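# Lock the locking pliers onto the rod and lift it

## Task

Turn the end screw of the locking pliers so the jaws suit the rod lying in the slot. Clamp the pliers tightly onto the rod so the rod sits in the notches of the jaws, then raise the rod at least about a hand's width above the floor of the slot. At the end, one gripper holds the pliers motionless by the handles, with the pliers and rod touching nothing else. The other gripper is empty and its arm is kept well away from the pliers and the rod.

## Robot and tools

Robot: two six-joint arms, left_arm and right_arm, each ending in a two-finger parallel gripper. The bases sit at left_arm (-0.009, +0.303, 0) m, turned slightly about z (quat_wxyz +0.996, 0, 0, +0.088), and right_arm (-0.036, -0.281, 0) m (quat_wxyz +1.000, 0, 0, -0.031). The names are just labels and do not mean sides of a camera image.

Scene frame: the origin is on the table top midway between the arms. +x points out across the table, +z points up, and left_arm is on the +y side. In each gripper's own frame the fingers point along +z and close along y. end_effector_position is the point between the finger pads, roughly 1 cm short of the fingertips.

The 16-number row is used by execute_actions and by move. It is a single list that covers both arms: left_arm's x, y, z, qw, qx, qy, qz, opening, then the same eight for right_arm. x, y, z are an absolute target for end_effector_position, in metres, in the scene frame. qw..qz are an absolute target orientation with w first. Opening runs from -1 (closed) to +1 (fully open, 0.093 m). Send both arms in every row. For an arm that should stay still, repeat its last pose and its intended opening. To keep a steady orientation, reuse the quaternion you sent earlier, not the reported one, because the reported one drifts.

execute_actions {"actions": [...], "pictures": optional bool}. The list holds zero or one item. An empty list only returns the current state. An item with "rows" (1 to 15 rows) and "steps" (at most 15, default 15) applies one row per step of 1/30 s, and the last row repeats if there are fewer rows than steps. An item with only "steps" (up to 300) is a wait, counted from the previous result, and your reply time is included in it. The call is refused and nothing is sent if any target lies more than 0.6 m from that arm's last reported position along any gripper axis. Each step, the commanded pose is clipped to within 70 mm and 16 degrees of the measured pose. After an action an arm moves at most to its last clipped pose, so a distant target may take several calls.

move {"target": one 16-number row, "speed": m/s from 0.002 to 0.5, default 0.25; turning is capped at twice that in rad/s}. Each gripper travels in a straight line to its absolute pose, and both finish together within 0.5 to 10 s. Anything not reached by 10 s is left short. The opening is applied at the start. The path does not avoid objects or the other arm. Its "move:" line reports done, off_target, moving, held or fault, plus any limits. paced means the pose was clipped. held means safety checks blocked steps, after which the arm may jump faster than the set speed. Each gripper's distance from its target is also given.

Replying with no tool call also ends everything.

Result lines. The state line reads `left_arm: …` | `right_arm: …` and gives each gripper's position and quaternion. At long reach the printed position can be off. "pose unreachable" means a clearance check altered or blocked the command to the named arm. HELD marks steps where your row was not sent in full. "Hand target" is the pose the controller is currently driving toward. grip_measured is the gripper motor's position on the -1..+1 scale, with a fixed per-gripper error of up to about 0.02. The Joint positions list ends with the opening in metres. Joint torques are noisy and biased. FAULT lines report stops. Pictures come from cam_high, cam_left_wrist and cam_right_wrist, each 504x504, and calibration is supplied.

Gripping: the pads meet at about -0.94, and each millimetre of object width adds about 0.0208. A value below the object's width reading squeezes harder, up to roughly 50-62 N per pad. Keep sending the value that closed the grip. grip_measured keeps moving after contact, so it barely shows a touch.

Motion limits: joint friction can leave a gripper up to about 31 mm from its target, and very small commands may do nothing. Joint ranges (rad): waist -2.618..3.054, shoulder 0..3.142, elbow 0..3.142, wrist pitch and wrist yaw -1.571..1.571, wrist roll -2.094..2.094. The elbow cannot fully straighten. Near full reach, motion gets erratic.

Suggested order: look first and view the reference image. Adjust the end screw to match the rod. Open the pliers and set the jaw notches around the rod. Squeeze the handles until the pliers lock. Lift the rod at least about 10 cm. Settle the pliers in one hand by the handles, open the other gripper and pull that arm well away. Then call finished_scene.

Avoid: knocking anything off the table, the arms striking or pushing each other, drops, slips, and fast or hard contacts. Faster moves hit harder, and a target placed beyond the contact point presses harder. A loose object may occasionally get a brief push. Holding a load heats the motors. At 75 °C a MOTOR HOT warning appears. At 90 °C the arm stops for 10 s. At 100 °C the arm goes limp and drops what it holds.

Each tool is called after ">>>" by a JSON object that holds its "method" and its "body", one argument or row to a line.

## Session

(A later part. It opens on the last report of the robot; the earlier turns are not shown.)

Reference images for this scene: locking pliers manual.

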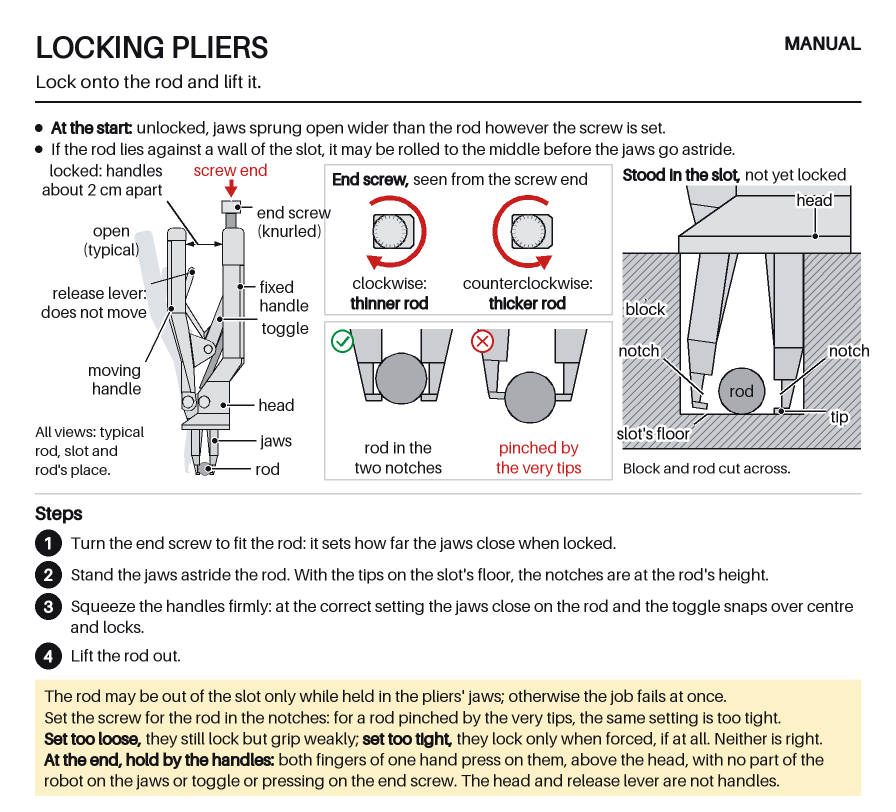

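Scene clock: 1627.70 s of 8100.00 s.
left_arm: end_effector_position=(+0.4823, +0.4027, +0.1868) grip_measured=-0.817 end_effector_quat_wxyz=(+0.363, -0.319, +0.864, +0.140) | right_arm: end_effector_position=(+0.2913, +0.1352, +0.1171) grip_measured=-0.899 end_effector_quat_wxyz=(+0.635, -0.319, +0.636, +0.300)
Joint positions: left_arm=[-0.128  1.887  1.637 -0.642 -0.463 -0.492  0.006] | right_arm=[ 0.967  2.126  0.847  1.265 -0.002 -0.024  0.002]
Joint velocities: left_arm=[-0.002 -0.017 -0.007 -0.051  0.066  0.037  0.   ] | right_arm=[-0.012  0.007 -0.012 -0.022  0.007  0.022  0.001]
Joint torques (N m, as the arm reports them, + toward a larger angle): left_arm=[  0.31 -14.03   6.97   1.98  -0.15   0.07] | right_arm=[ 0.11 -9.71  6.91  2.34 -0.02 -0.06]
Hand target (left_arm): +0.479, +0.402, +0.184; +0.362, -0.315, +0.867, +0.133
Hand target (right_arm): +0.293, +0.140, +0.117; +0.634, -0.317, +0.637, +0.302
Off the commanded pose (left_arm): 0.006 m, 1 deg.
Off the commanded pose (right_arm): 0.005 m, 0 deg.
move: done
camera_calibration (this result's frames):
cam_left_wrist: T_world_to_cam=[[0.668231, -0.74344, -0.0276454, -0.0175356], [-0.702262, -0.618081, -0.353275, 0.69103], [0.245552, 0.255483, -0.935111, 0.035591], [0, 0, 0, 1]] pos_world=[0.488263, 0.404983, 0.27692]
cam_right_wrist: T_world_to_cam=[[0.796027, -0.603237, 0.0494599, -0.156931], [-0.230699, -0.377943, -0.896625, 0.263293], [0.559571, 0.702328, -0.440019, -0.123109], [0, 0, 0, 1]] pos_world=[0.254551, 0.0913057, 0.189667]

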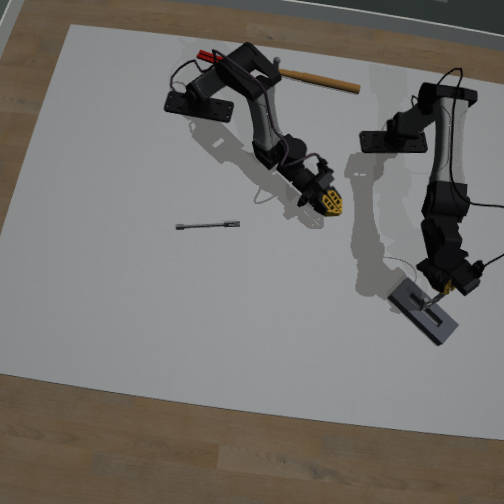

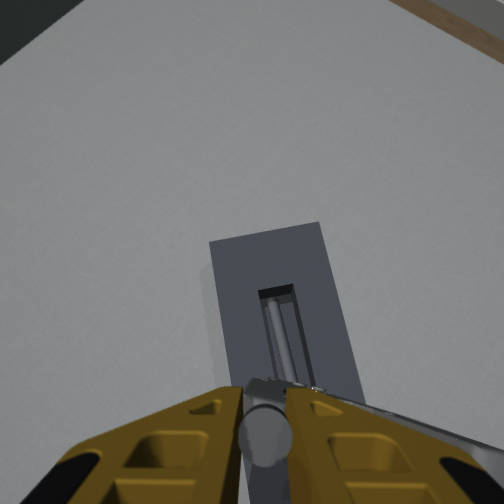

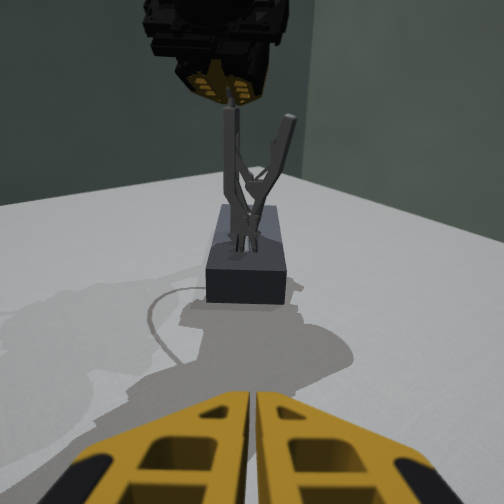

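>>> {"method": "move", "body": {
  "target": [0.479,0.402,0.172,0.360,-0.316,0.868,0.131,-0.85,0.293,0.14,0.117,0.634,-0.317,0.637,0.302,-0.9],
  "speed": 0.01
}}

>>> {"method": "move", "body": {
  "target": [0.479,0.402,0.170,0.374,-0.200,0.902,0.083,-0.85,0.293,0.14,0.117,0.634,-0.317,0.637,0.302,-0.9],
  "speed": 0.05
}}

>>> {"method": "zoom_image", "body": {
  "camera": "cam_right_wrist",
  "region": [160, 60, 360, 260]
}}

Scene clock: 1633.97 s of 8100.00 s.
left_arm: end_effector_position=(+0.4844, +0.4052, +0.1864) grip_measured=-0.835 end_effector_quat_wxyz=(+0.376, -0.321, +0.858, +0.141) | right_arm: end_effector_position=(+0.2913, +0.1352, +0.1171) grip_measured=-0.899 end_effector_quat_wxyz=(+0.635, -0.319, +0.636, +0.300)
Joint positions: left_arm=[-0.126  1.88   1.607 -0.592 -0.472 -0.489  0.005] | right_arm=[ 0.967  2.126  0.847  1.265 -0.002 -0.024  0.002]
Joint velocities: left_arm=[-0.007 -0.002 -0.002  0.051 -0.022  0.022 -0.001] | right_arm=[ 0.002  0.002  0.002  0.022  0.007  0.007 -0.   ]
Joint torques (N m, as the arm reports them, + toward a larger angle): left_arm=[ -0.15 -12.66   6.28   1.9    0.02   0.07] | right_arm=[ 0.11 -9.74  6.99  2.35 -0.03 -0.07]
Hand target (left_arm): +0.479, +0.402, +0.172; +0.360, -0.316, +0.868, +0.131
Hand target (right_arm): +0.293, +0.140, +0.117; +0.634, -0.317, +0.637, +0.302
Off the commanded pose (left_arm): 0.016 m, 3 deg.
Off the commanded pose (right_arm): 0.005 m, 0 deg.
move: off_target (left_arm)
camera_calibration (this result's frames):
cam_left_wrist: T_world_to_cam=[[0.673505, -0.738995, -0.0166612, -0.0234574], [-0.688574, -0.619036, -0.377704, 0.692303], [0.268808, 0.265858, -0.925776, 0.0169155], [0, 0, 0, 1]] pos_world=[0.487953, 0.406729, 0.276755]
cam_right_wrist: T_world_to_cam=[[0.796027, -0.603237, 0.0494599, -0.156931], [-0.230699, -0.377943, -0.896625, 0.263293], [0.559571, 0.702328, -0.440019, -0.123109], [0, 0, 0, 1]] pos_world=[0.254551, 0.0913057, 0.189667]

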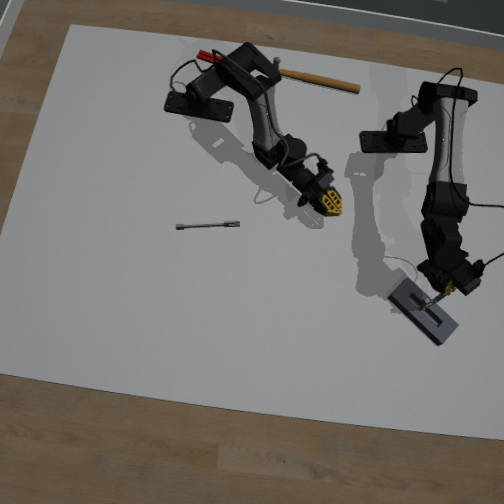

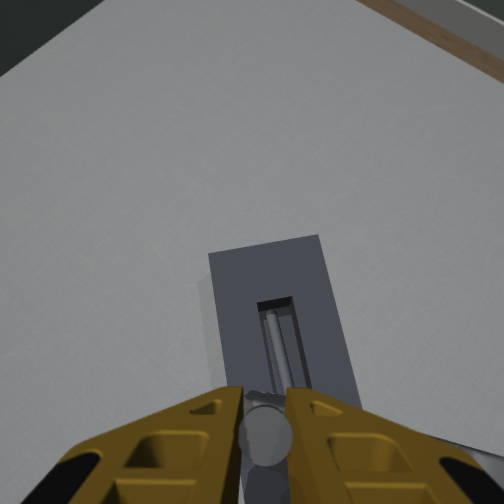

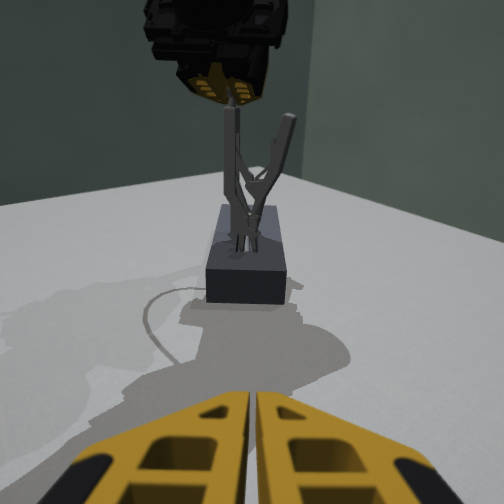

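Scene clock: 1637.07 s of 8100.00 s.
left_arm: end_effector_position=(+0.4874, +0.4071, +0.1872) grip_measured=-0.835 end_effector_quat_wxyz=(+0.396, -0.207, +0.889, +0.096) | right_arm: end_effector_position=(+0.2913, +0.1352, +0.1171) grip_measured=-0.899 end_effector_quat_wxyz=(+0.635, -0.319, +0.636, +0.300)
Joint positions: left_arm=[-0.054  1.808  1.491 -0.445 -0.254 -0.226  0.005] | right_arm=[ 0.967  2.126  0.847  1.265 -0.002 -0.024  0.002]
Joint velocities: left_arm=[ 0.007  0.002 -0.007 -0.007  0.037  0.095  0.   ] | right_arm=[-0.012  0.002 -0.027  0.022 -0.007 -0.066  0.001]
Joint torques (N m, as the arm reports them, + toward a larger angle): left_arm=[  0.03 -12.18   6.22   1.96   0.14   0.08] | right_arm=[ 0.11 -9.74  6.91  2.33 -0.02 -0.07]
Hand target (left_arm): +0.479, +0.402, +0.171; +0.375, -0.200, +0.901, +0.084
Hand target (right_arm): +0.293, +0.140, +0.117; +0.634, -0.317, +0.637, +0.302
Off the commanded pose (left_arm): 0.020 m, 3 deg.
Off the commanded pose (right_arm): 0.005 m, 0 deg.
move: off_target (left_arm)
camera_calibration (this result's frames):
cam_left_wrist: T_world_to_cam=[[0.464186, -0.885441, -0.0229285, 0.138729], [-0.81968, -0.419615, -0.389933, 0.68074], [0.335641, 0.199796, -0.920558, 0.00967456], [0, 0, 0, 1]] pos_world=[0.490346, 0.406552, 0.27753]
cam_right_wrist: T_world_to_cam=[[0.796027, -0.603237, 0.0494599, -0.156931], [-0.230699, -0.377943, -0.896625, 0.263293], [0.559571, 0.702328, -0.440019, -0.123109], [0, 0, 0, 1]] pos_world=[0.254551, 0.0913057, 0.189667]

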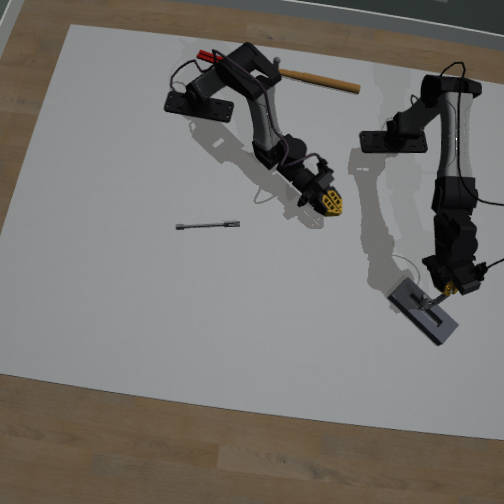

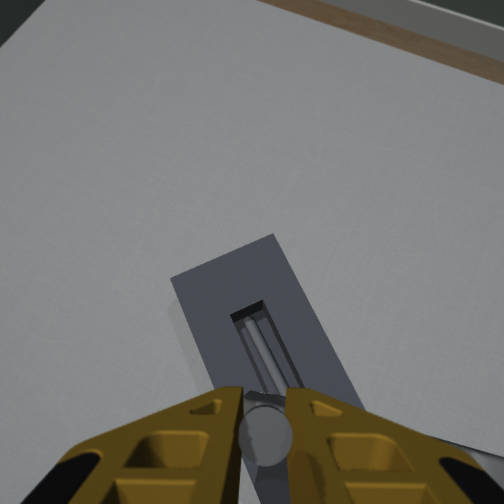

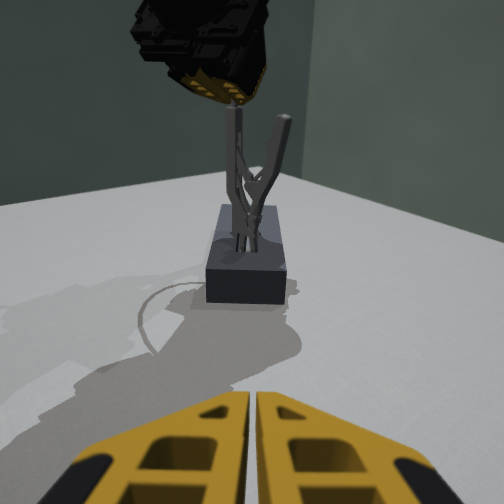

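Region (160, 60, 360, 260) of cam_right_wrist's 504x504 image, scaled by 2.520, with more detail than that image has.

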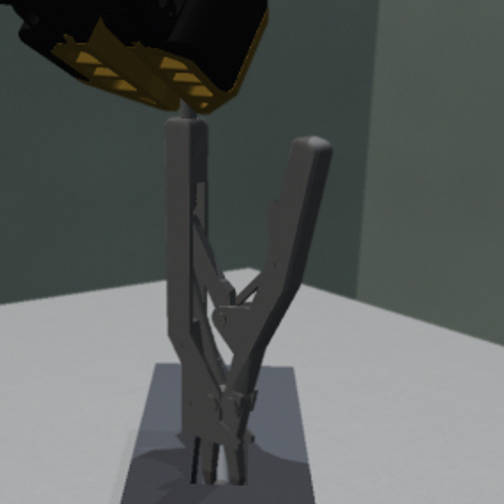

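>>> {"method": "move", "body": {
  "target": [0.486,0.406,0.178,0.383,0,0.924,0,-0.85,0.293,0.14,0.117,0.634,-0.317,0.637,0.302,-0.9],
  "speed": 0.05
}}

>>> {"method": "zoom_image", "body": {
  "camera": "cam_right_wrist",
  "region": [160, 60, 360, 260]
}}

Scene clock: 1645.70 s of 8100.00 s.
left_arm: end_effector_position=(+0.4905, +0.4091, +0.1873) grip_measured=-0.835 end_effector_quat_wxyz=(+0.405, -0.002, +0.914, +0.016) | right_arm: end_effector_position=(+0.2913, +0.1352, +0.1171) grip_measured=-0.899 end_effector_quat_wxyz=(+0.635, -0.319, +0.636, +0.300)
Joint positions: left_arm=[ 0.085  1.808  1.491 -0.431  0.162  0.187  0.005] | right_arm=[ 0.967  2.126  0.847  1.265 -0.002 -0.024  0.002]
Joint velocities: left_arm=[-0.002 -0.002 -0.002 -0.007  0.066  0.007 -0.   ] | right_arm=[ 0.002 -0.007  0.002 -0.007 -0.007  0.007  0.   ]
Joint torques (N m, as the arm reports them, + toward a larger angle): left_arm=[  0.02 -10.48  11.14   1.61   0.24   0.07] | right_arm=[ 0.14 -9.76  6.93  2.35 -0.02 -0.06]
Hand target (left_arm): +0.486, +0.407, +0.178; +0.385, +0.001, +0.923, +0.002
Hand target (right_arm): +0.293, +0.140, +0.117; +0.634, -0.317, +0.637, +0.302
Off the commanded pose (left_arm): 0.011 m, 3 deg.
Off the commanded pose (right_arm): 0.005 m, 0 deg.
move: off_target (left_arm)
camera_calibration (this result's frames):
cam_left_wrist: T_world_to_cam=[[0.0386588, -0.998255, -0.0446477, 0.39806], [-0.922569, -0.018491, -0.385389, 0.56971], [0.383891, 0.0560892, -0.921673, 0.0436702], [0, 0, 0, 1]] pos_world=[0.493443, 0.40545, 0.277582]
cam_right_wrist: T_world_to_cam=[[0.796027, -0.603237, 0.0494599, -0.156931], [-0.230699, -0.377943, -0.896625, 0.263293], [0.559571, 0.702328, -0.440019, -0.123109], [0, 0, 0, 1]] pos_world=[0.254551, 0.0913057, 0.189667]

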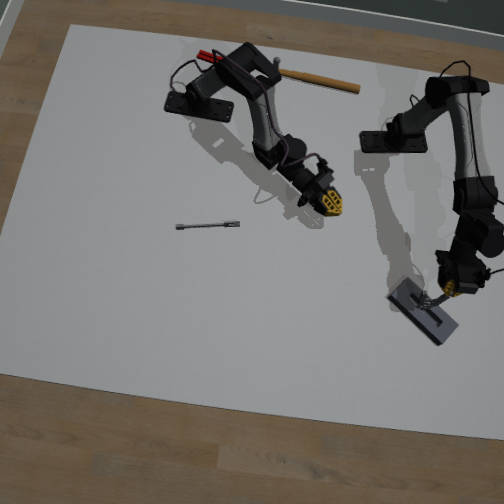

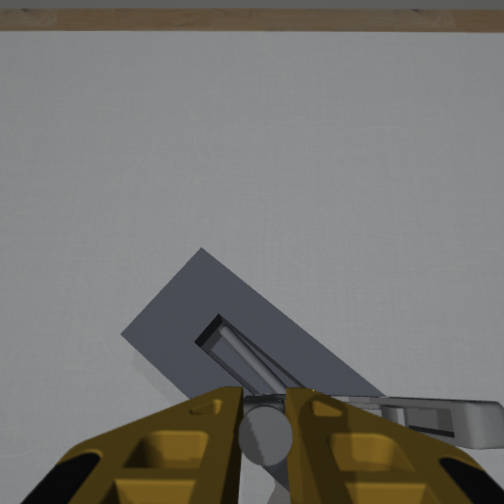

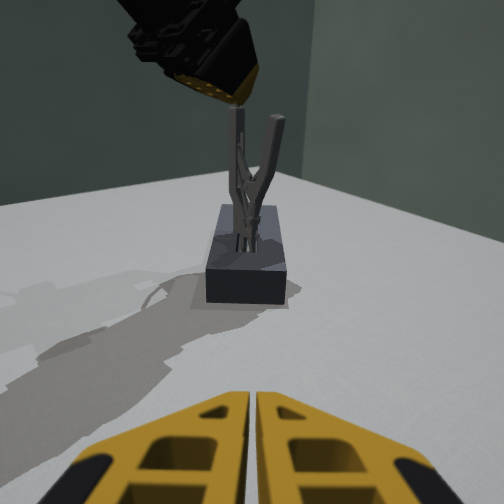

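Region (160, 60, 360, 260) of cam_right_wrist's 504x504 image, scaled by 2.520, with more detail than that image has.

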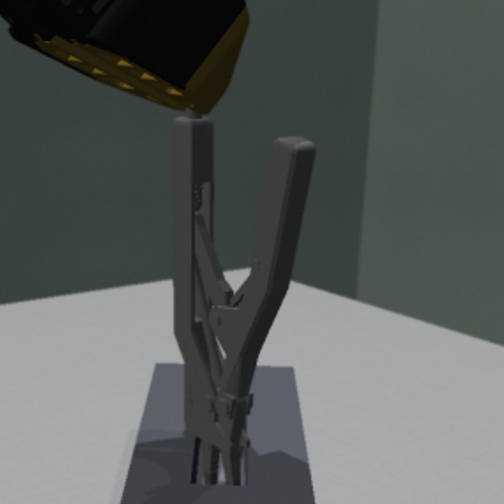

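>>> {"method": "move", "body": {
  "target": [0.489,0.408,0.181,0.370,0.239,0.892,-0.099,-0.85,0.293,0.14,0.117,0.634,-0.317,0.637,0.302,-0.9],
  "speed": 0.05
}}

>>> {"method": "zoom_image", "body": {
  "camera": "cam_right_wrist",
  "region": [160, 60, 360, 260]
}}

Scene clock: 1654.47 s of 8100.00 s.
left_arm: end_effector_position=(+0.4915, +0.4101, +0.1862) grip_measured=-0.835 end_effector_quat_wxyz=(+0.384, +0.242, +0.888, -0.078) | right_arm: end_effector_position=(+0.2913, +0.1352, +0.1171) grip_measured=-0.899 end_effector_quat_wxyz=(+0.635, -0.319, +0.636, +0.300)
Joint positions: left_arm=[ 0.214  2.001  1.804 -0.776  0.575  0.741  0.005] | right_arm=[ 0.967  2.126  0.847  1.265 -0.002 -0.024  0.002]
Joint velocities: left_arm=[ 0.012 -0.002  0.017 -0.051 -0.081  0.022  0.001] | right_arm=[ 0.002  0.002 -0.017 -0.037  0.022  0.022 -0.001]
Joint torques (N m, as the arm reports them, + toward a larger angle): left_arm=[  0.19 -11.16  11.49   1.19   0.55   0.09] | right_arm=[ 0.13 -9.7   6.98  2.34 -0.02 -0.05]
Hand target (left_arm): +0.489, +0.409, +0.180; +0.373, +0.239, +0.891, -0.097
Hand target (right_arm): +0.293, +0.140, +0.117; +0.634, -0.317, +0.637, +0.302
Off the commanded pose (left_arm): 0.006 m, 3 deg.
Off the commanded pose (right_arm): 0.005 m, 0 deg.
move: off_target (left_arm)
camera_calibration (this result's frames):
cam_left_wrist: T_world_to_cam=[[-0.469989, -0.880312, -0.0645125, 0.60426], [-0.813122, 0.460235, -0.356393, 0.314737], [0.343428, -0.115044, -0.932106, 0.134148], [0, 0, 0, 1]] pos_world=[0.493845, 0.402517, 0.276193]
cam_right_wrist: T_world_to_cam=[[0.796027, -0.603237, 0.0494599, -0.156931], [-0.230699, -0.377943, -0.896625, 0.263293], [0.559571, 0.702328, -0.440019, -0.123109], [0, 0, 0, 1]] pos_world=[0.254551, 0.0913057, 0.189667]

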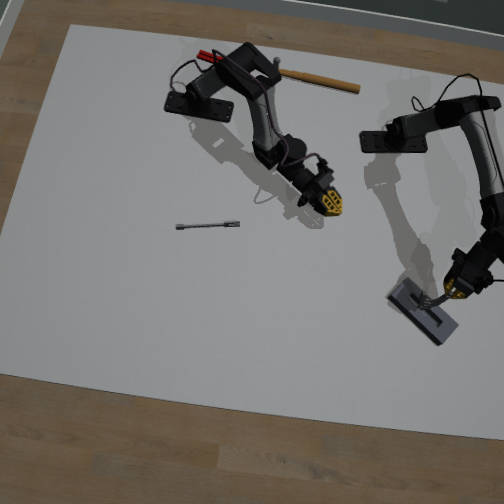

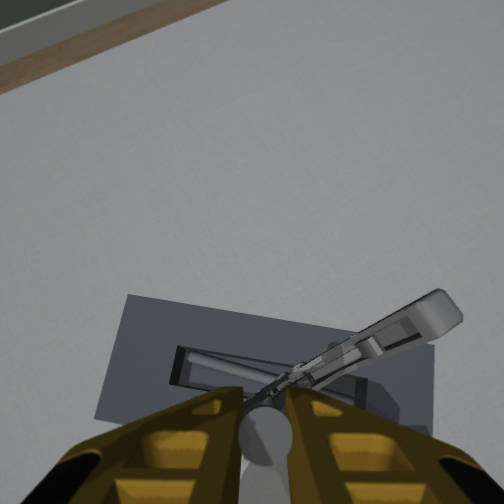

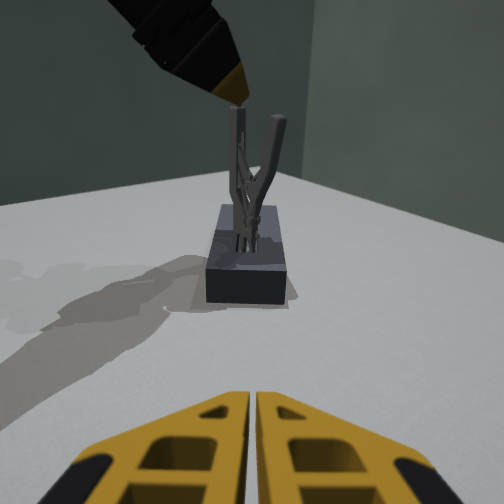

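Region (160, 60, 360, 260) of cam_right_wrist's 504x504 image, scaled by 2.520, with more detail than that image has.

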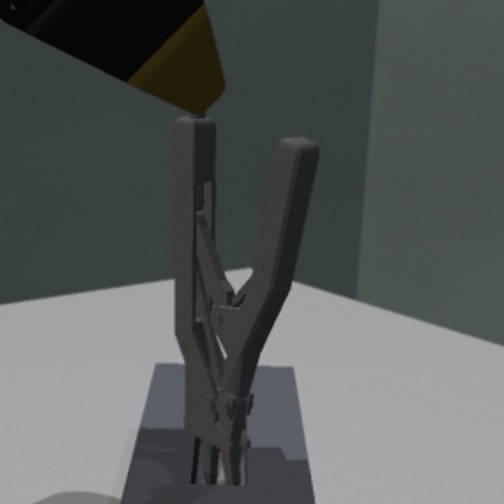

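>>> {"method": "move", "body": {
  "target": [0.487,0.406,0.187,0.382,0.080,0.920,-0.033,-0.85,0.293,0.14,0.117,0.634,-0.317,0.637,0.302,-0.9],
  "speed": 0.04
}}

Scene clock: 1661.43 s of 8100.00 s.
left_arm: end_effector_position=(+0.4898, +0.4129, +0.1875) grip_measured=-0.835 end_effector_quat_wxyz=(+0.379, +0.082, +0.921, -0.028) | right_arm: end_effector_position=(+0.2913, +0.1352, +0.1171) grip_measured=-0.899 end_effector_quat_wxyz=(+0.635, -0.319, +0.636, +0.300)
Joint positions: left_arm=[ 0.148  1.886  1.64  -0.607  0.335  0.375  0.005] | right_arm=[ 0.967  2.126  0.847  1.265 -0.002 -0.024  0.002]
Joint velocities: left_arm=[-0.007  0.002 -0.012  0.037  0.007 -0.066 -0.   ] | right_arm=[-0.007  0.012  0.002 -0.022  0.051 -0.051  0.   ]
Joint torques (N m, as the arm reports them, + toward a larger angle): left_arm=[ -1.04 -14.08   7.23   2.04   0.15  -0.12] | right_arm=[ 0.14 -9.74  6.95  2.34 -0.02 -0.06]
Hand target (left_arm): +0.487, +0.406, +0.188; +0.381, +0.080, +0.921, -0.034
Hand target (right_arm): +0.293, +0.140, +0.117; +0.634, -0.317, +0.637, +0.302
Off the commanded pose (left_arm): 0.008 m, 1 deg.
Off the commanded pose (right_arm): 0.005 m, 0 deg.
move: done
camera_calibration (this result's frames):
cam_left_wrist: T_world_to_cam=[[-0.150781, -0.988166, -0.0281751, 0.487445], [-0.930286, 0.151475, -0.334101, 0.493216], [0.334415, -0.0241652, -0.942116, 0.105053], [0, 0, 0, 1]] pos_world=[0.497198, 0.409505, 0.27749]
cam_right_wrist: T_world_to_cam=[[0.796027, -0.603237, 0.0494599, -0.156931], [-0.230699, -0.377943, -0.896625, 0.263293], [0.559571, 0.702328, -0.440019, -0.123109], [0, 0, 0, 1]] pos_world=[0.254551, 0.0913057, 0.189667]

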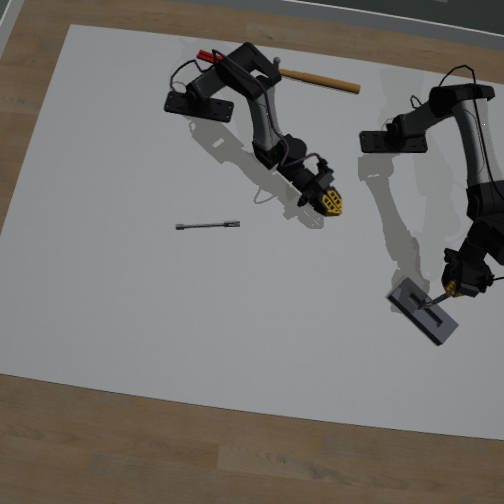

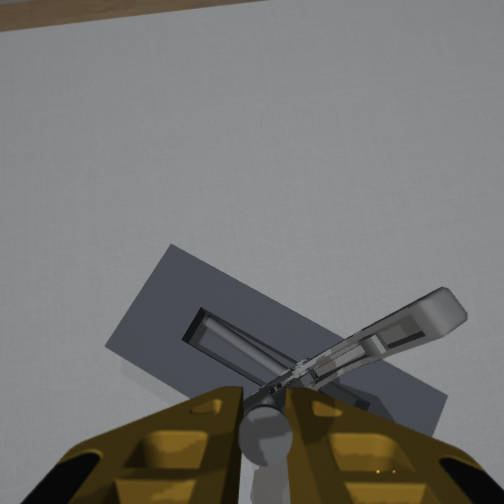

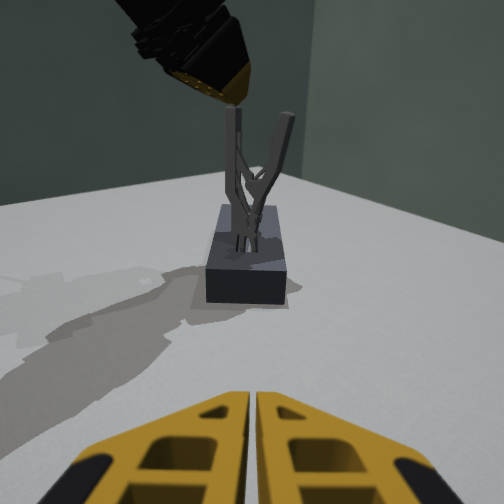

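Follows. Continue to a20.

>>> {"method": "move", "body": {
  "target": [0.482,0.400,0.186,0.377,-0.160,0.910,0.066,-0.85,0.293,0.14,0.117,0.634,-0.317,0.637,0.302,-0.9],
  "speed": 0.04
}}

>>> {"method": "zoom_image", "body": {
  "camera": "cam_right_wrist",
  "region": [160, 60, 360, 260]
}}

Scene clock: 1669.73 s of 8100.00 s.
left_arm: end_effector_position=(+0.4856, +0.4057, +0.1883) grip_measured=-0.835 end_effector_quat_wxyz=(+0.375, -0.159, +0.911, +0.069) | right_arm: end_effector_position=(+0.2913, +0.1352, +0.1171) grip_measured=-0.899 end_effector_quat_wxyz=(+0.635, -0.319, +0.636, +0.300)
Joint positions: left_arm=[-0.018  1.816  1.541 -0.523 -0.138 -0.132  0.005] | right_arm=[ 0.967  2.126  0.847  1.265 -0.002 -0.024  0.002]
Joint velocities: left_arm=[ 0.007 -0.012 -0.007 -0.007 -0.022 -0.037  0.   ] | right_arm=[ 0.002 -0.012  0.007 -0.037  0.11   0.007  0.001]
Joint torques (N m, as the arm reports them, + toward a larger angle): left_arm=[ -1.13 -13.2    7.58   2.1   -0.14  -0.12] | right_arm=[ 0.07 -9.74  6.97  2.35 -0.02 -0.08]
Hand target (left_arm): +0.482, +0.399, +0.186; +0.374, -0.161, +0.911, +0.064
Hand target (right_arm): +0.293, +0.140, +0.117; +0.634, -0.317, +0.637, +0.302
Off the commanded pose (left_arm): 0.007 m, 0 deg.
Off the commanded pose (right_arm): 0.005 m, 0 deg.
move: done
camera_calibration (this result's frames):
cam_left_wrist: T_world_to_cam=[[0.361186, -0.932195, -0.0236002, 0.207545], [-0.880832, -0.33276, -0.336757, 0.66356], [0.30607, 0.14242, -0.941296, 0.053074], [0, 0, 0, 1]] pos_world=[0.493278, 0.40672, 0.278315]
cam_right_wrist: T_world_to_cam=[[0.796027, -0.603237, 0.0494599, -0.156931], [-0.230699, -0.377943, -0.896625, 0.263293], [0.559571, 0.702328, -0.440019, -0.123109], [0, 0, 0, 1]] pos_world=[0.254551, 0.0913057, 0.189667]

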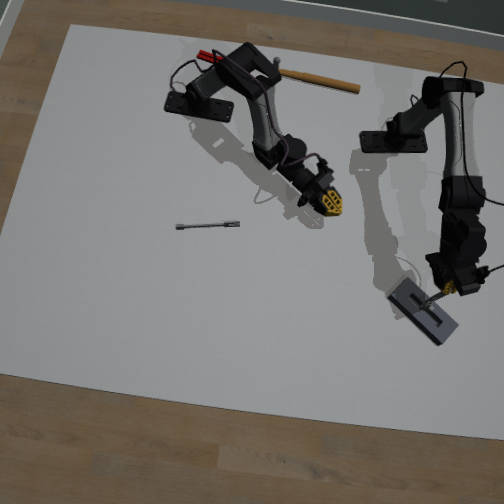

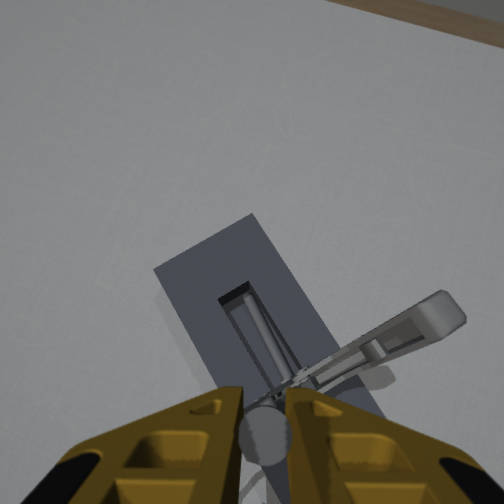

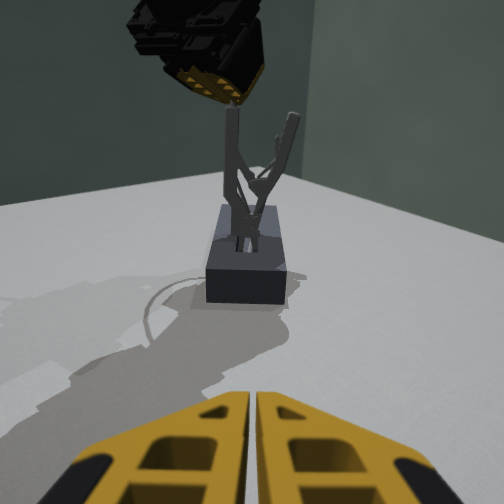

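Region (160, 60, 360, 260) of cam_right_wrist's 504x504 image, scaled by 2.520, with more detail than that image has.

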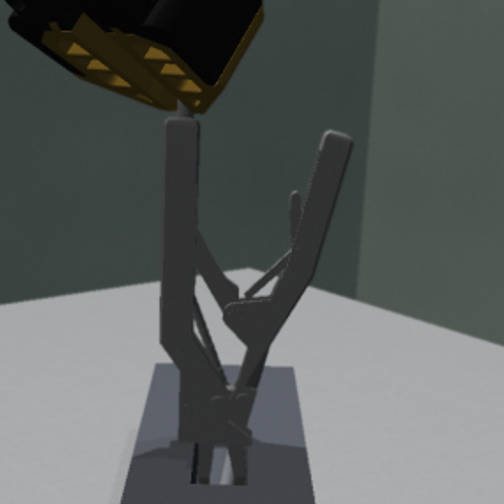

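Square again. Press down gently, then release.

>>> {"method": "move", "body": {
  "target": [0.482,0.401,0.180,0.377,-0.160,0.910,0.066,-0.85,0.293,0.14,0.117,0.634,-0.317,0.637,0.302,-0.9],
  "speed": 0.01
}}

>>> {"method": "move", "body": {
  "target": [0.484,0.404,0.186,0.377,-0.160,0.910,0.066,-0.55,0.293,0.14,0.117,0.634,-0.317,0.637,0.302,-0.9],
  "speed": 0.01
}}

Scene clock: 1673.20 s of 8100.00 s.
left_arm: end_effector_position=(+0.4858, +0.4070, +0.1877) grip_measured=-0.835 end_effector_quat_wxyz=(+0.382, -0.162, +0.907, +0.072) | right_arm: end_effector_position=(+0.2913, +0.1352, +0.1171) grip_measured=-0.899 end_effector_quat_wxyz=(+0.635, -0.319, +0.636, +0.300)
Joint positions: left_arm=[-0.018  1.809  1.519 -0.493 -0.145 -0.135  0.005] | right_arm=[ 0.967  2.126  0.847  1.265 -0.002 -0.024  0.002]
Joint velocities: left_arm=[-0.007 -0.012  0.007 -0.007  0.007  0.007 -0.001] | right_arm=[ 0.002  0.007  0.007  0.066 -0.037 -0.037 -0.001]
Joint torques (N m, as the arm reports them, + toward a larger angle): left_arm=[ -0.97 -12.57   6.89   2.19  -0.1   -0.04] | right_arm=[ 0.09 -9.69  6.91  2.34 -0.02 -0.08]
Hand target (left_arm): +0.482, +0.401, +0.180; +0.377, -0.160, +0.910, +0.066
Hand target (right_arm): +0.293, +0.140, +0.117; +0.634, -0.317, +0.637, +0.302
Off the commanded pose (left_arm): 0.010 m, 1 deg.
Off the commanded pose (right_arm): 0.005 m, 0 deg.
move: done
camera_calibration (this result's frames):
cam_left_wrist: T_world_to_cam=[[0.368283, -0.929424, -0.0232048, 0.203964], [-0.873235, -0.337235, -0.351758, 0.664973], [0.319107, 0.14981, -0.935803, 0.0418869], [0, 0, 0, 1]] pos_world=[0.492195, 0.407546, 0.27784]
cam_right_wrist: T_world_to_cam=[[0.796027, -0.603237, 0.0494599, -0.156931], [-0.230699, -0.377943, -0.896625, 0.263293], [0.559571, 0.702328, -0.440019, -0.123109], [0, 0, 0, 1]] pos_world=[0.254551, 0.0913057, 0.189667]

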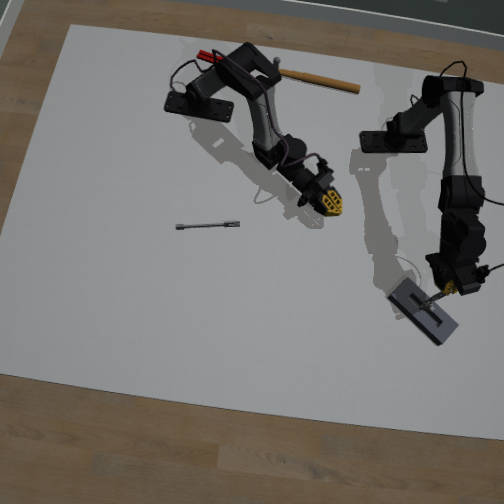

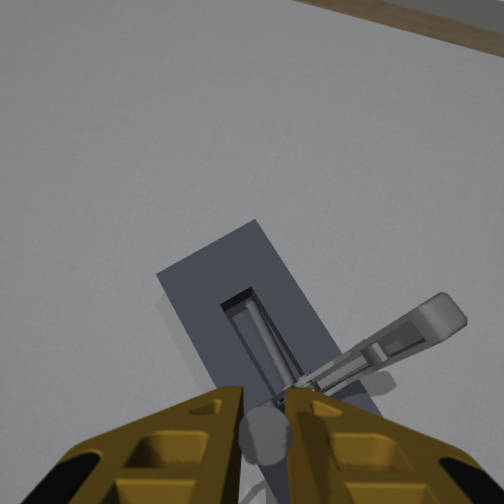

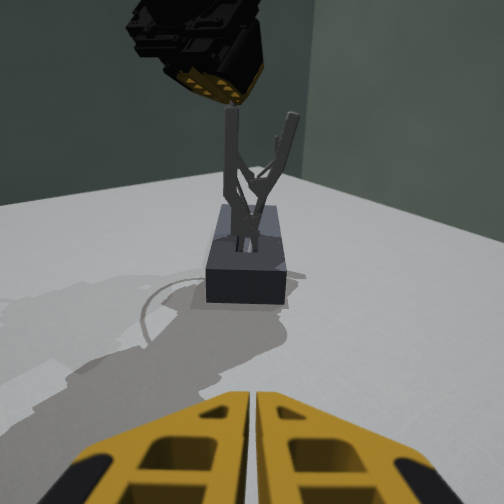

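Scene clock: 1674.23 s of 8100.00 s.
left_arm: end_effector_position=(+0.4859, +0.4061, +0.1874) grip_measured=-0.551 end_effector_quat_wxyz=(+0.382, -0.161, +0.908, +0.069) | right_arm: end_effector_position=(+0.2913, +0.1352, +0.1171) grip_measured=-0.899 end_effector_quat_wxyz=(+0.635, -0.319, +0.636, +0.300)
Joint positions: left_arm=[-0.018  1.809  1.519 -0.494 -0.14  -0.135  0.019] | right_arm=[ 0.967  2.126  0.847  1.265 -0.002 -0.024  0.002]
Joint velocities: left_arm=[ 0.007 -0.002  0.012 -0.037 -0.037 -0.037 -0.001] | right_arm=[ 0.002 -0.002 -0.022 -0.022  0.066  0.066 -0.002]
Joint torques (N m, as the arm reports them, + toward a larger angle): left_arm=[ -0.37 -11.97   9.84   1.92  -0.11   0.01] | right_arm=[ 0.13 -9.73  6.91  2.35 -0.02 -0.06]
Hand target (left_arm): +0.484, +0.404, +0.186; +0.377, -0.160, +0.910, +0.066
Hand target (right_arm): +0.293, +0.140, +0.117; +0.634, -0.317, +0.637, +0.302
Off the commanded pose (left_arm): 0.003 m, 1 deg.
Off the commanded pose (right_arm): 0.005 m, 0 deg.
move: done
camera_calibration (this result's frames):
cam_left_wrist: T_world_to_cam=[[0.364752, -0.930895, -0.0197715, 0.20478], [-0.874695, -0.335298, -0.349977, 0.664192], [0.319162, 0.144949, -0.93655, 0.0438288], [0, 0, 0, 1]] pos_world=[0.492283, 0.406978, 0.277549]
cam_right_wrist: T_world_to_cam=[[0.796027, -0.603237, 0.0494599, -0.156931], [-0.230699, -0.377943, -0.896625, 0.263293], [0.559571, 0.702328, -0.440019, -0.123109], [0, 0, 0, 1]] pos_world=[0.254551, 0.0913057, 0.189667]

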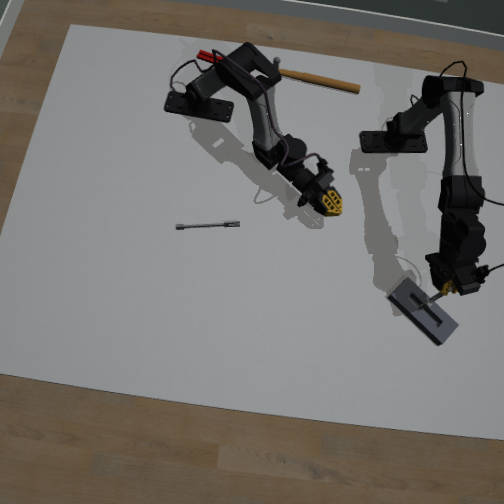

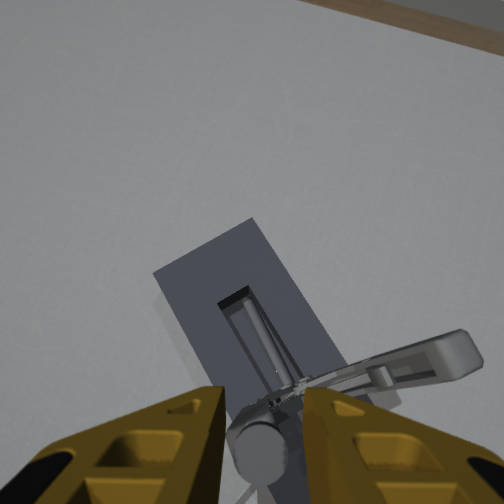

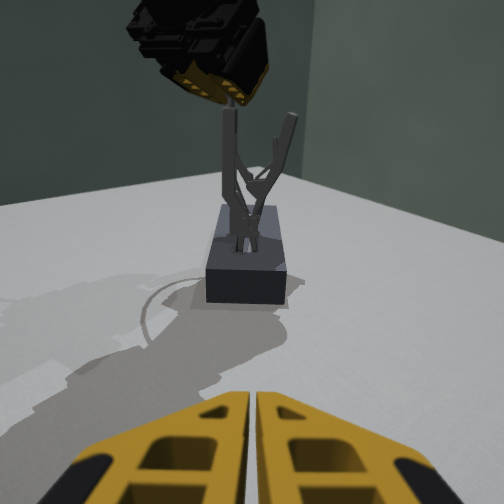

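>>> {"method": "execute_actions", "body": {
  "actions": []
}}

>>> {"method": "zoom_image", "body": {
  "camera": "cam_right_wrist",
  "region": [160, 60, 360, 260]
}}

Scene clock: 1675.60 s of 8100.00 s.
left_arm: end_effector_position=(+0.4858, +0.4060, +0.1873) grip_measured=-0.551 end_effector_quat_wxyz=(+0.381, -0.161, +0.908, +0.069) | right_arm: end_effector_position=(+0.2913, +0.1352, +0.1171) grip_measured=-0.899 end_effector_quat_wxyz=(+0.635, -0.319, +0.636, +0.300)
Joint positions: left_arm=[-0.018  1.809  1.519 -0.494 -0.14  -0.135  0.019] | right_arm=[ 0.967  2.126  0.847  1.265 -0.002 -0.024  0.002]
Joint velocities: left_arm=[ 0.002  0.002  0.007  0.022 -0.007  0.007  0.001] | right_arm=[ 0.002  0.007  0.012  0.007  0.007 -0.022 -0.002]
Joint torques (N m, as the arm reports them, + toward a larger angle): left_arm=[ -0.51 -12.02   9.83   1.94  -0.05   0.03] | right_arm=[ 0.14 -9.66  6.95  2.35 -0.03 -0.07]
Hand target (left_arm): +0.484, +0.404, +0.186; +0.377, -0.160, +0.910, +0.066
Hand target (right_arm): +0.293, +0.140, +0.117; +0.634, -0.317, +0.637, +0.302
Off the commanded pose (left_arm): 0.003 m, 1 deg.
Off the commanded pose (right_arm): 0.005 m, 0 deg.
Steps of this call (steps 1 to 41: nothing new was sent). Readings (end_effector_position):
1: left_arm (+0.4859, +0.4061, +0.1874) | right_arm (+0.2913, +0.1352, +0.1171)
2: left_arm (+0.4859, +0.4061, +0.1874) | right_arm (+0.2913, +0.1352, +0.1171)
4: left_arm (+0.4859, +0.4061, +0.1874) | right_arm (+0.2913, +0.1352, +0.1171)
8: left_arm (+0.4859, +0.4061, +0.1874) | right_arm (+0.2913, +0.1352, +0.1171)
41: the state above
camera_calibration (this result's frames):
cam_left_wrist: T_world_to_cam=[[0.364494, -0.931, -0.0195898, 0.204863], [-0.874903, -0.335176, -0.349575, 0.664077], [0.318888, 0.144557, -0.936704, 0.0441087], [0, 0, 0, 1]] pos_world=[0.492266, 0.406934, 0.277475]
cam_right_wrist: T_world_to_cam=[[0.796027, -0.603237, 0.0494599, -0.156931], [-0.230699, -0.377943, -0.896625, 0.263293], [0.559571, 0.702328, -0.440019, -0.123109], [0, 0, 0, 1]] pos_world=[0.254551, 0.0913057, 0.189667]

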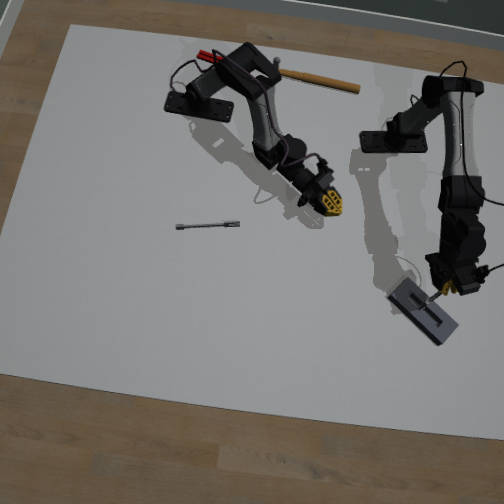

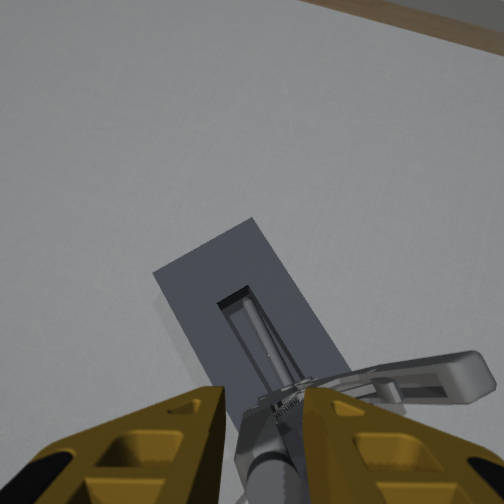

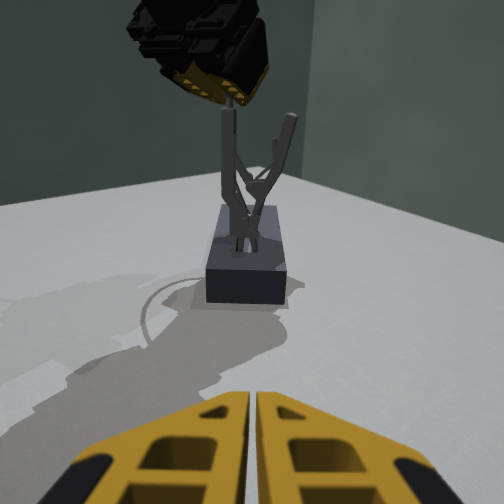

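Region (160, 60, 360, 260) of cam_right_wrist's 504x504 image, scaled by 2.520, with more detail than that image has.

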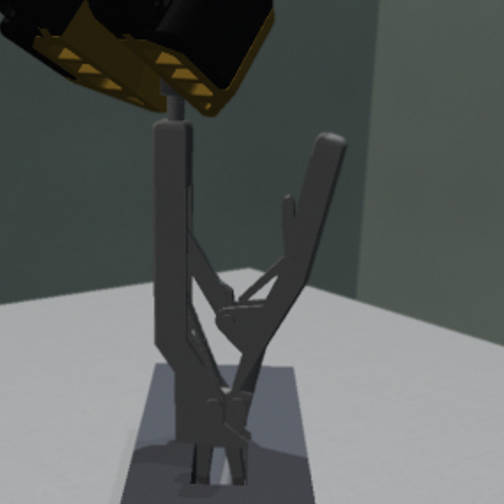

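>>> {"method": "execute_actions", "body": {
  "actions": [
    {"rows":[[0.484,0.404,0.186,0.377,-0.160,0.910,0.066,-0.65,0.293,0.14,0.117,0.634,-0.317,0.637,0.302,-0.9],[0.484,0.404,0.186,0.377,-0.160,0.910,0.066,-0.70,0.293,0.14,0.117,0.634,-0.317,0.637,0.302,-0.9],[0.484,0.404,0.186,0.377,-0.160,0.910,0.066,-0.75,0.293,0.14,0.117,0.634,-0.317,0.637,0.302,-0.9],[0.484,0.404,0.186,0.377,-0.160,0.910,0.066,-0.78,0.293,0.14,0.117,0.634,-0.317,0.637,0.302,-0.9]],"steps":15}
  ]
}}

Scene clock: 1679.80 s of 8100.00 s.
left_arm: end_effector_position=(+0.4859, +0.4058, +0.1873) grip_measured=-0.772 end_effector_quat_wxyz=(+0.381, -0.161, +0.908, +0.068) | right_arm: end_effector_position=(+0.2913, +0.1352, +0.1171) grip_measured=-0.899 end_effector_quat_wxyz=(+0.635, -0.319, +0.636, +0.300)
Joint positions: left_arm=[-0.018  1.809  1.519 -0.494 -0.138 -0.135  0.008] | right_arm=[ 0.967  2.126  0.847  1.265 -0.002 -0.024  0.002]
Joint velocities: left_arm=[ 0.007 -0.002 -0.007  0.037 -0.037  0.066 -0.   ] | right_arm=[ 0.002  0.012 -0.017 -0.051  0.051 -0.022  0.001]
Joint torques (N m, as the arm reports them, + toward a larger angle): left_arm=[ -0.53 -12.15   9.87   1.95  -0.12  -0.03] | right_arm=[ 0.13 -9.74  6.9   2.33 -0.02 -0.06]
Hand target (left_arm): +0.484, +0.404, +0.186; +0.377, -0.160, +0.910, +0.066
Hand target (right_arm): +0.293, +0.140, +0.117; +0.634, -0.317, +0.637, +0.302
Off the commanded pose (left_arm): 0.003 m, 1 deg.
Off the commanded pose (right_arm): 0.005 m, 0 deg.
Steps of this call (steps 1 to 111: nothing new was sent; steps 112 to 126: all 15 steps of this action). Readings (end_effector_position):
112: left_arm (+0.4858, +0.4060, +0.1873) | right_arm (+0.2913, +0.1352, +0.1171)
113: left_arm (+0.4858, +0.4060, +0.1873) | right_arm (+0.2913, +0.1352, +0.1171)
115: left_arm (+0.4859, +0.4059, +0.1873) | right_arm (+0.2913, +0.1352, +0.1171)
119: left_arm (+0.4859, +0.4058, +0.1873) | right_arm (+0.2913, +0.1352, +0.1171)
126: the state above
camera_calibration (this result's frames):
cam_left_wrist: T_world_to_cam=[[0.363491, -0.931413, -0.0185367, 0.205066], [-0.875205, -0.334603, -0.349367, 0.663918], [0.319203, 0.143215, -0.936803, 0.0445104], [0, 0, 0, 1]] pos_world=[0.492317, 0.406776, 0.27745]
cam_right_wrist: T_world_to_cam=[[0.796027, -0.603237, 0.0494599, -0.156931], [-0.230699, -0.377943, -0.896625, 0.263293], [0.559571, 0.702328, -0.440019, -0.123109], [0, 0, 0, 1]] pos_world=[0.254551, 0.0913057, 0.189667]

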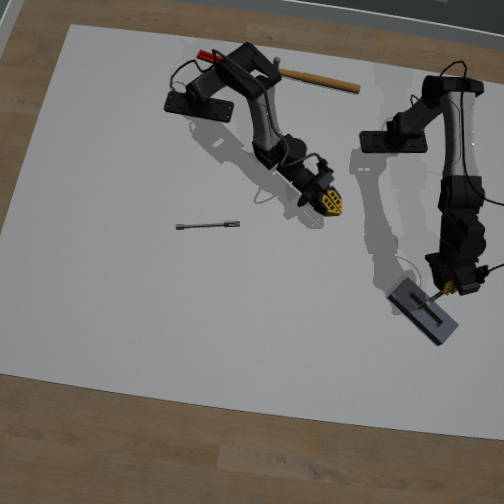

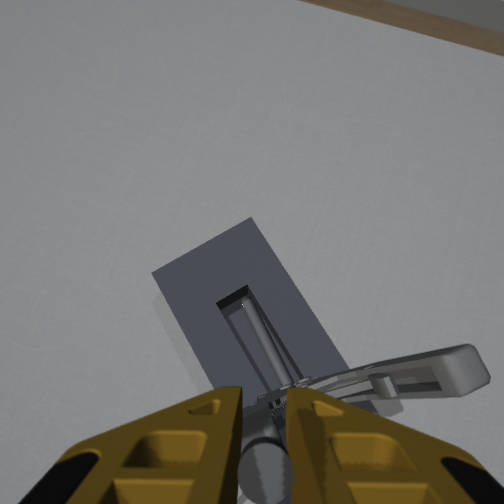

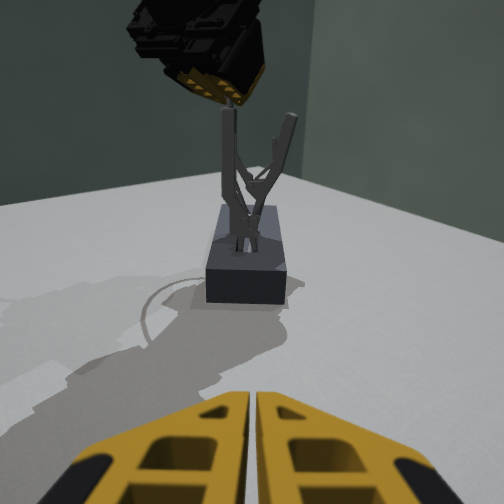

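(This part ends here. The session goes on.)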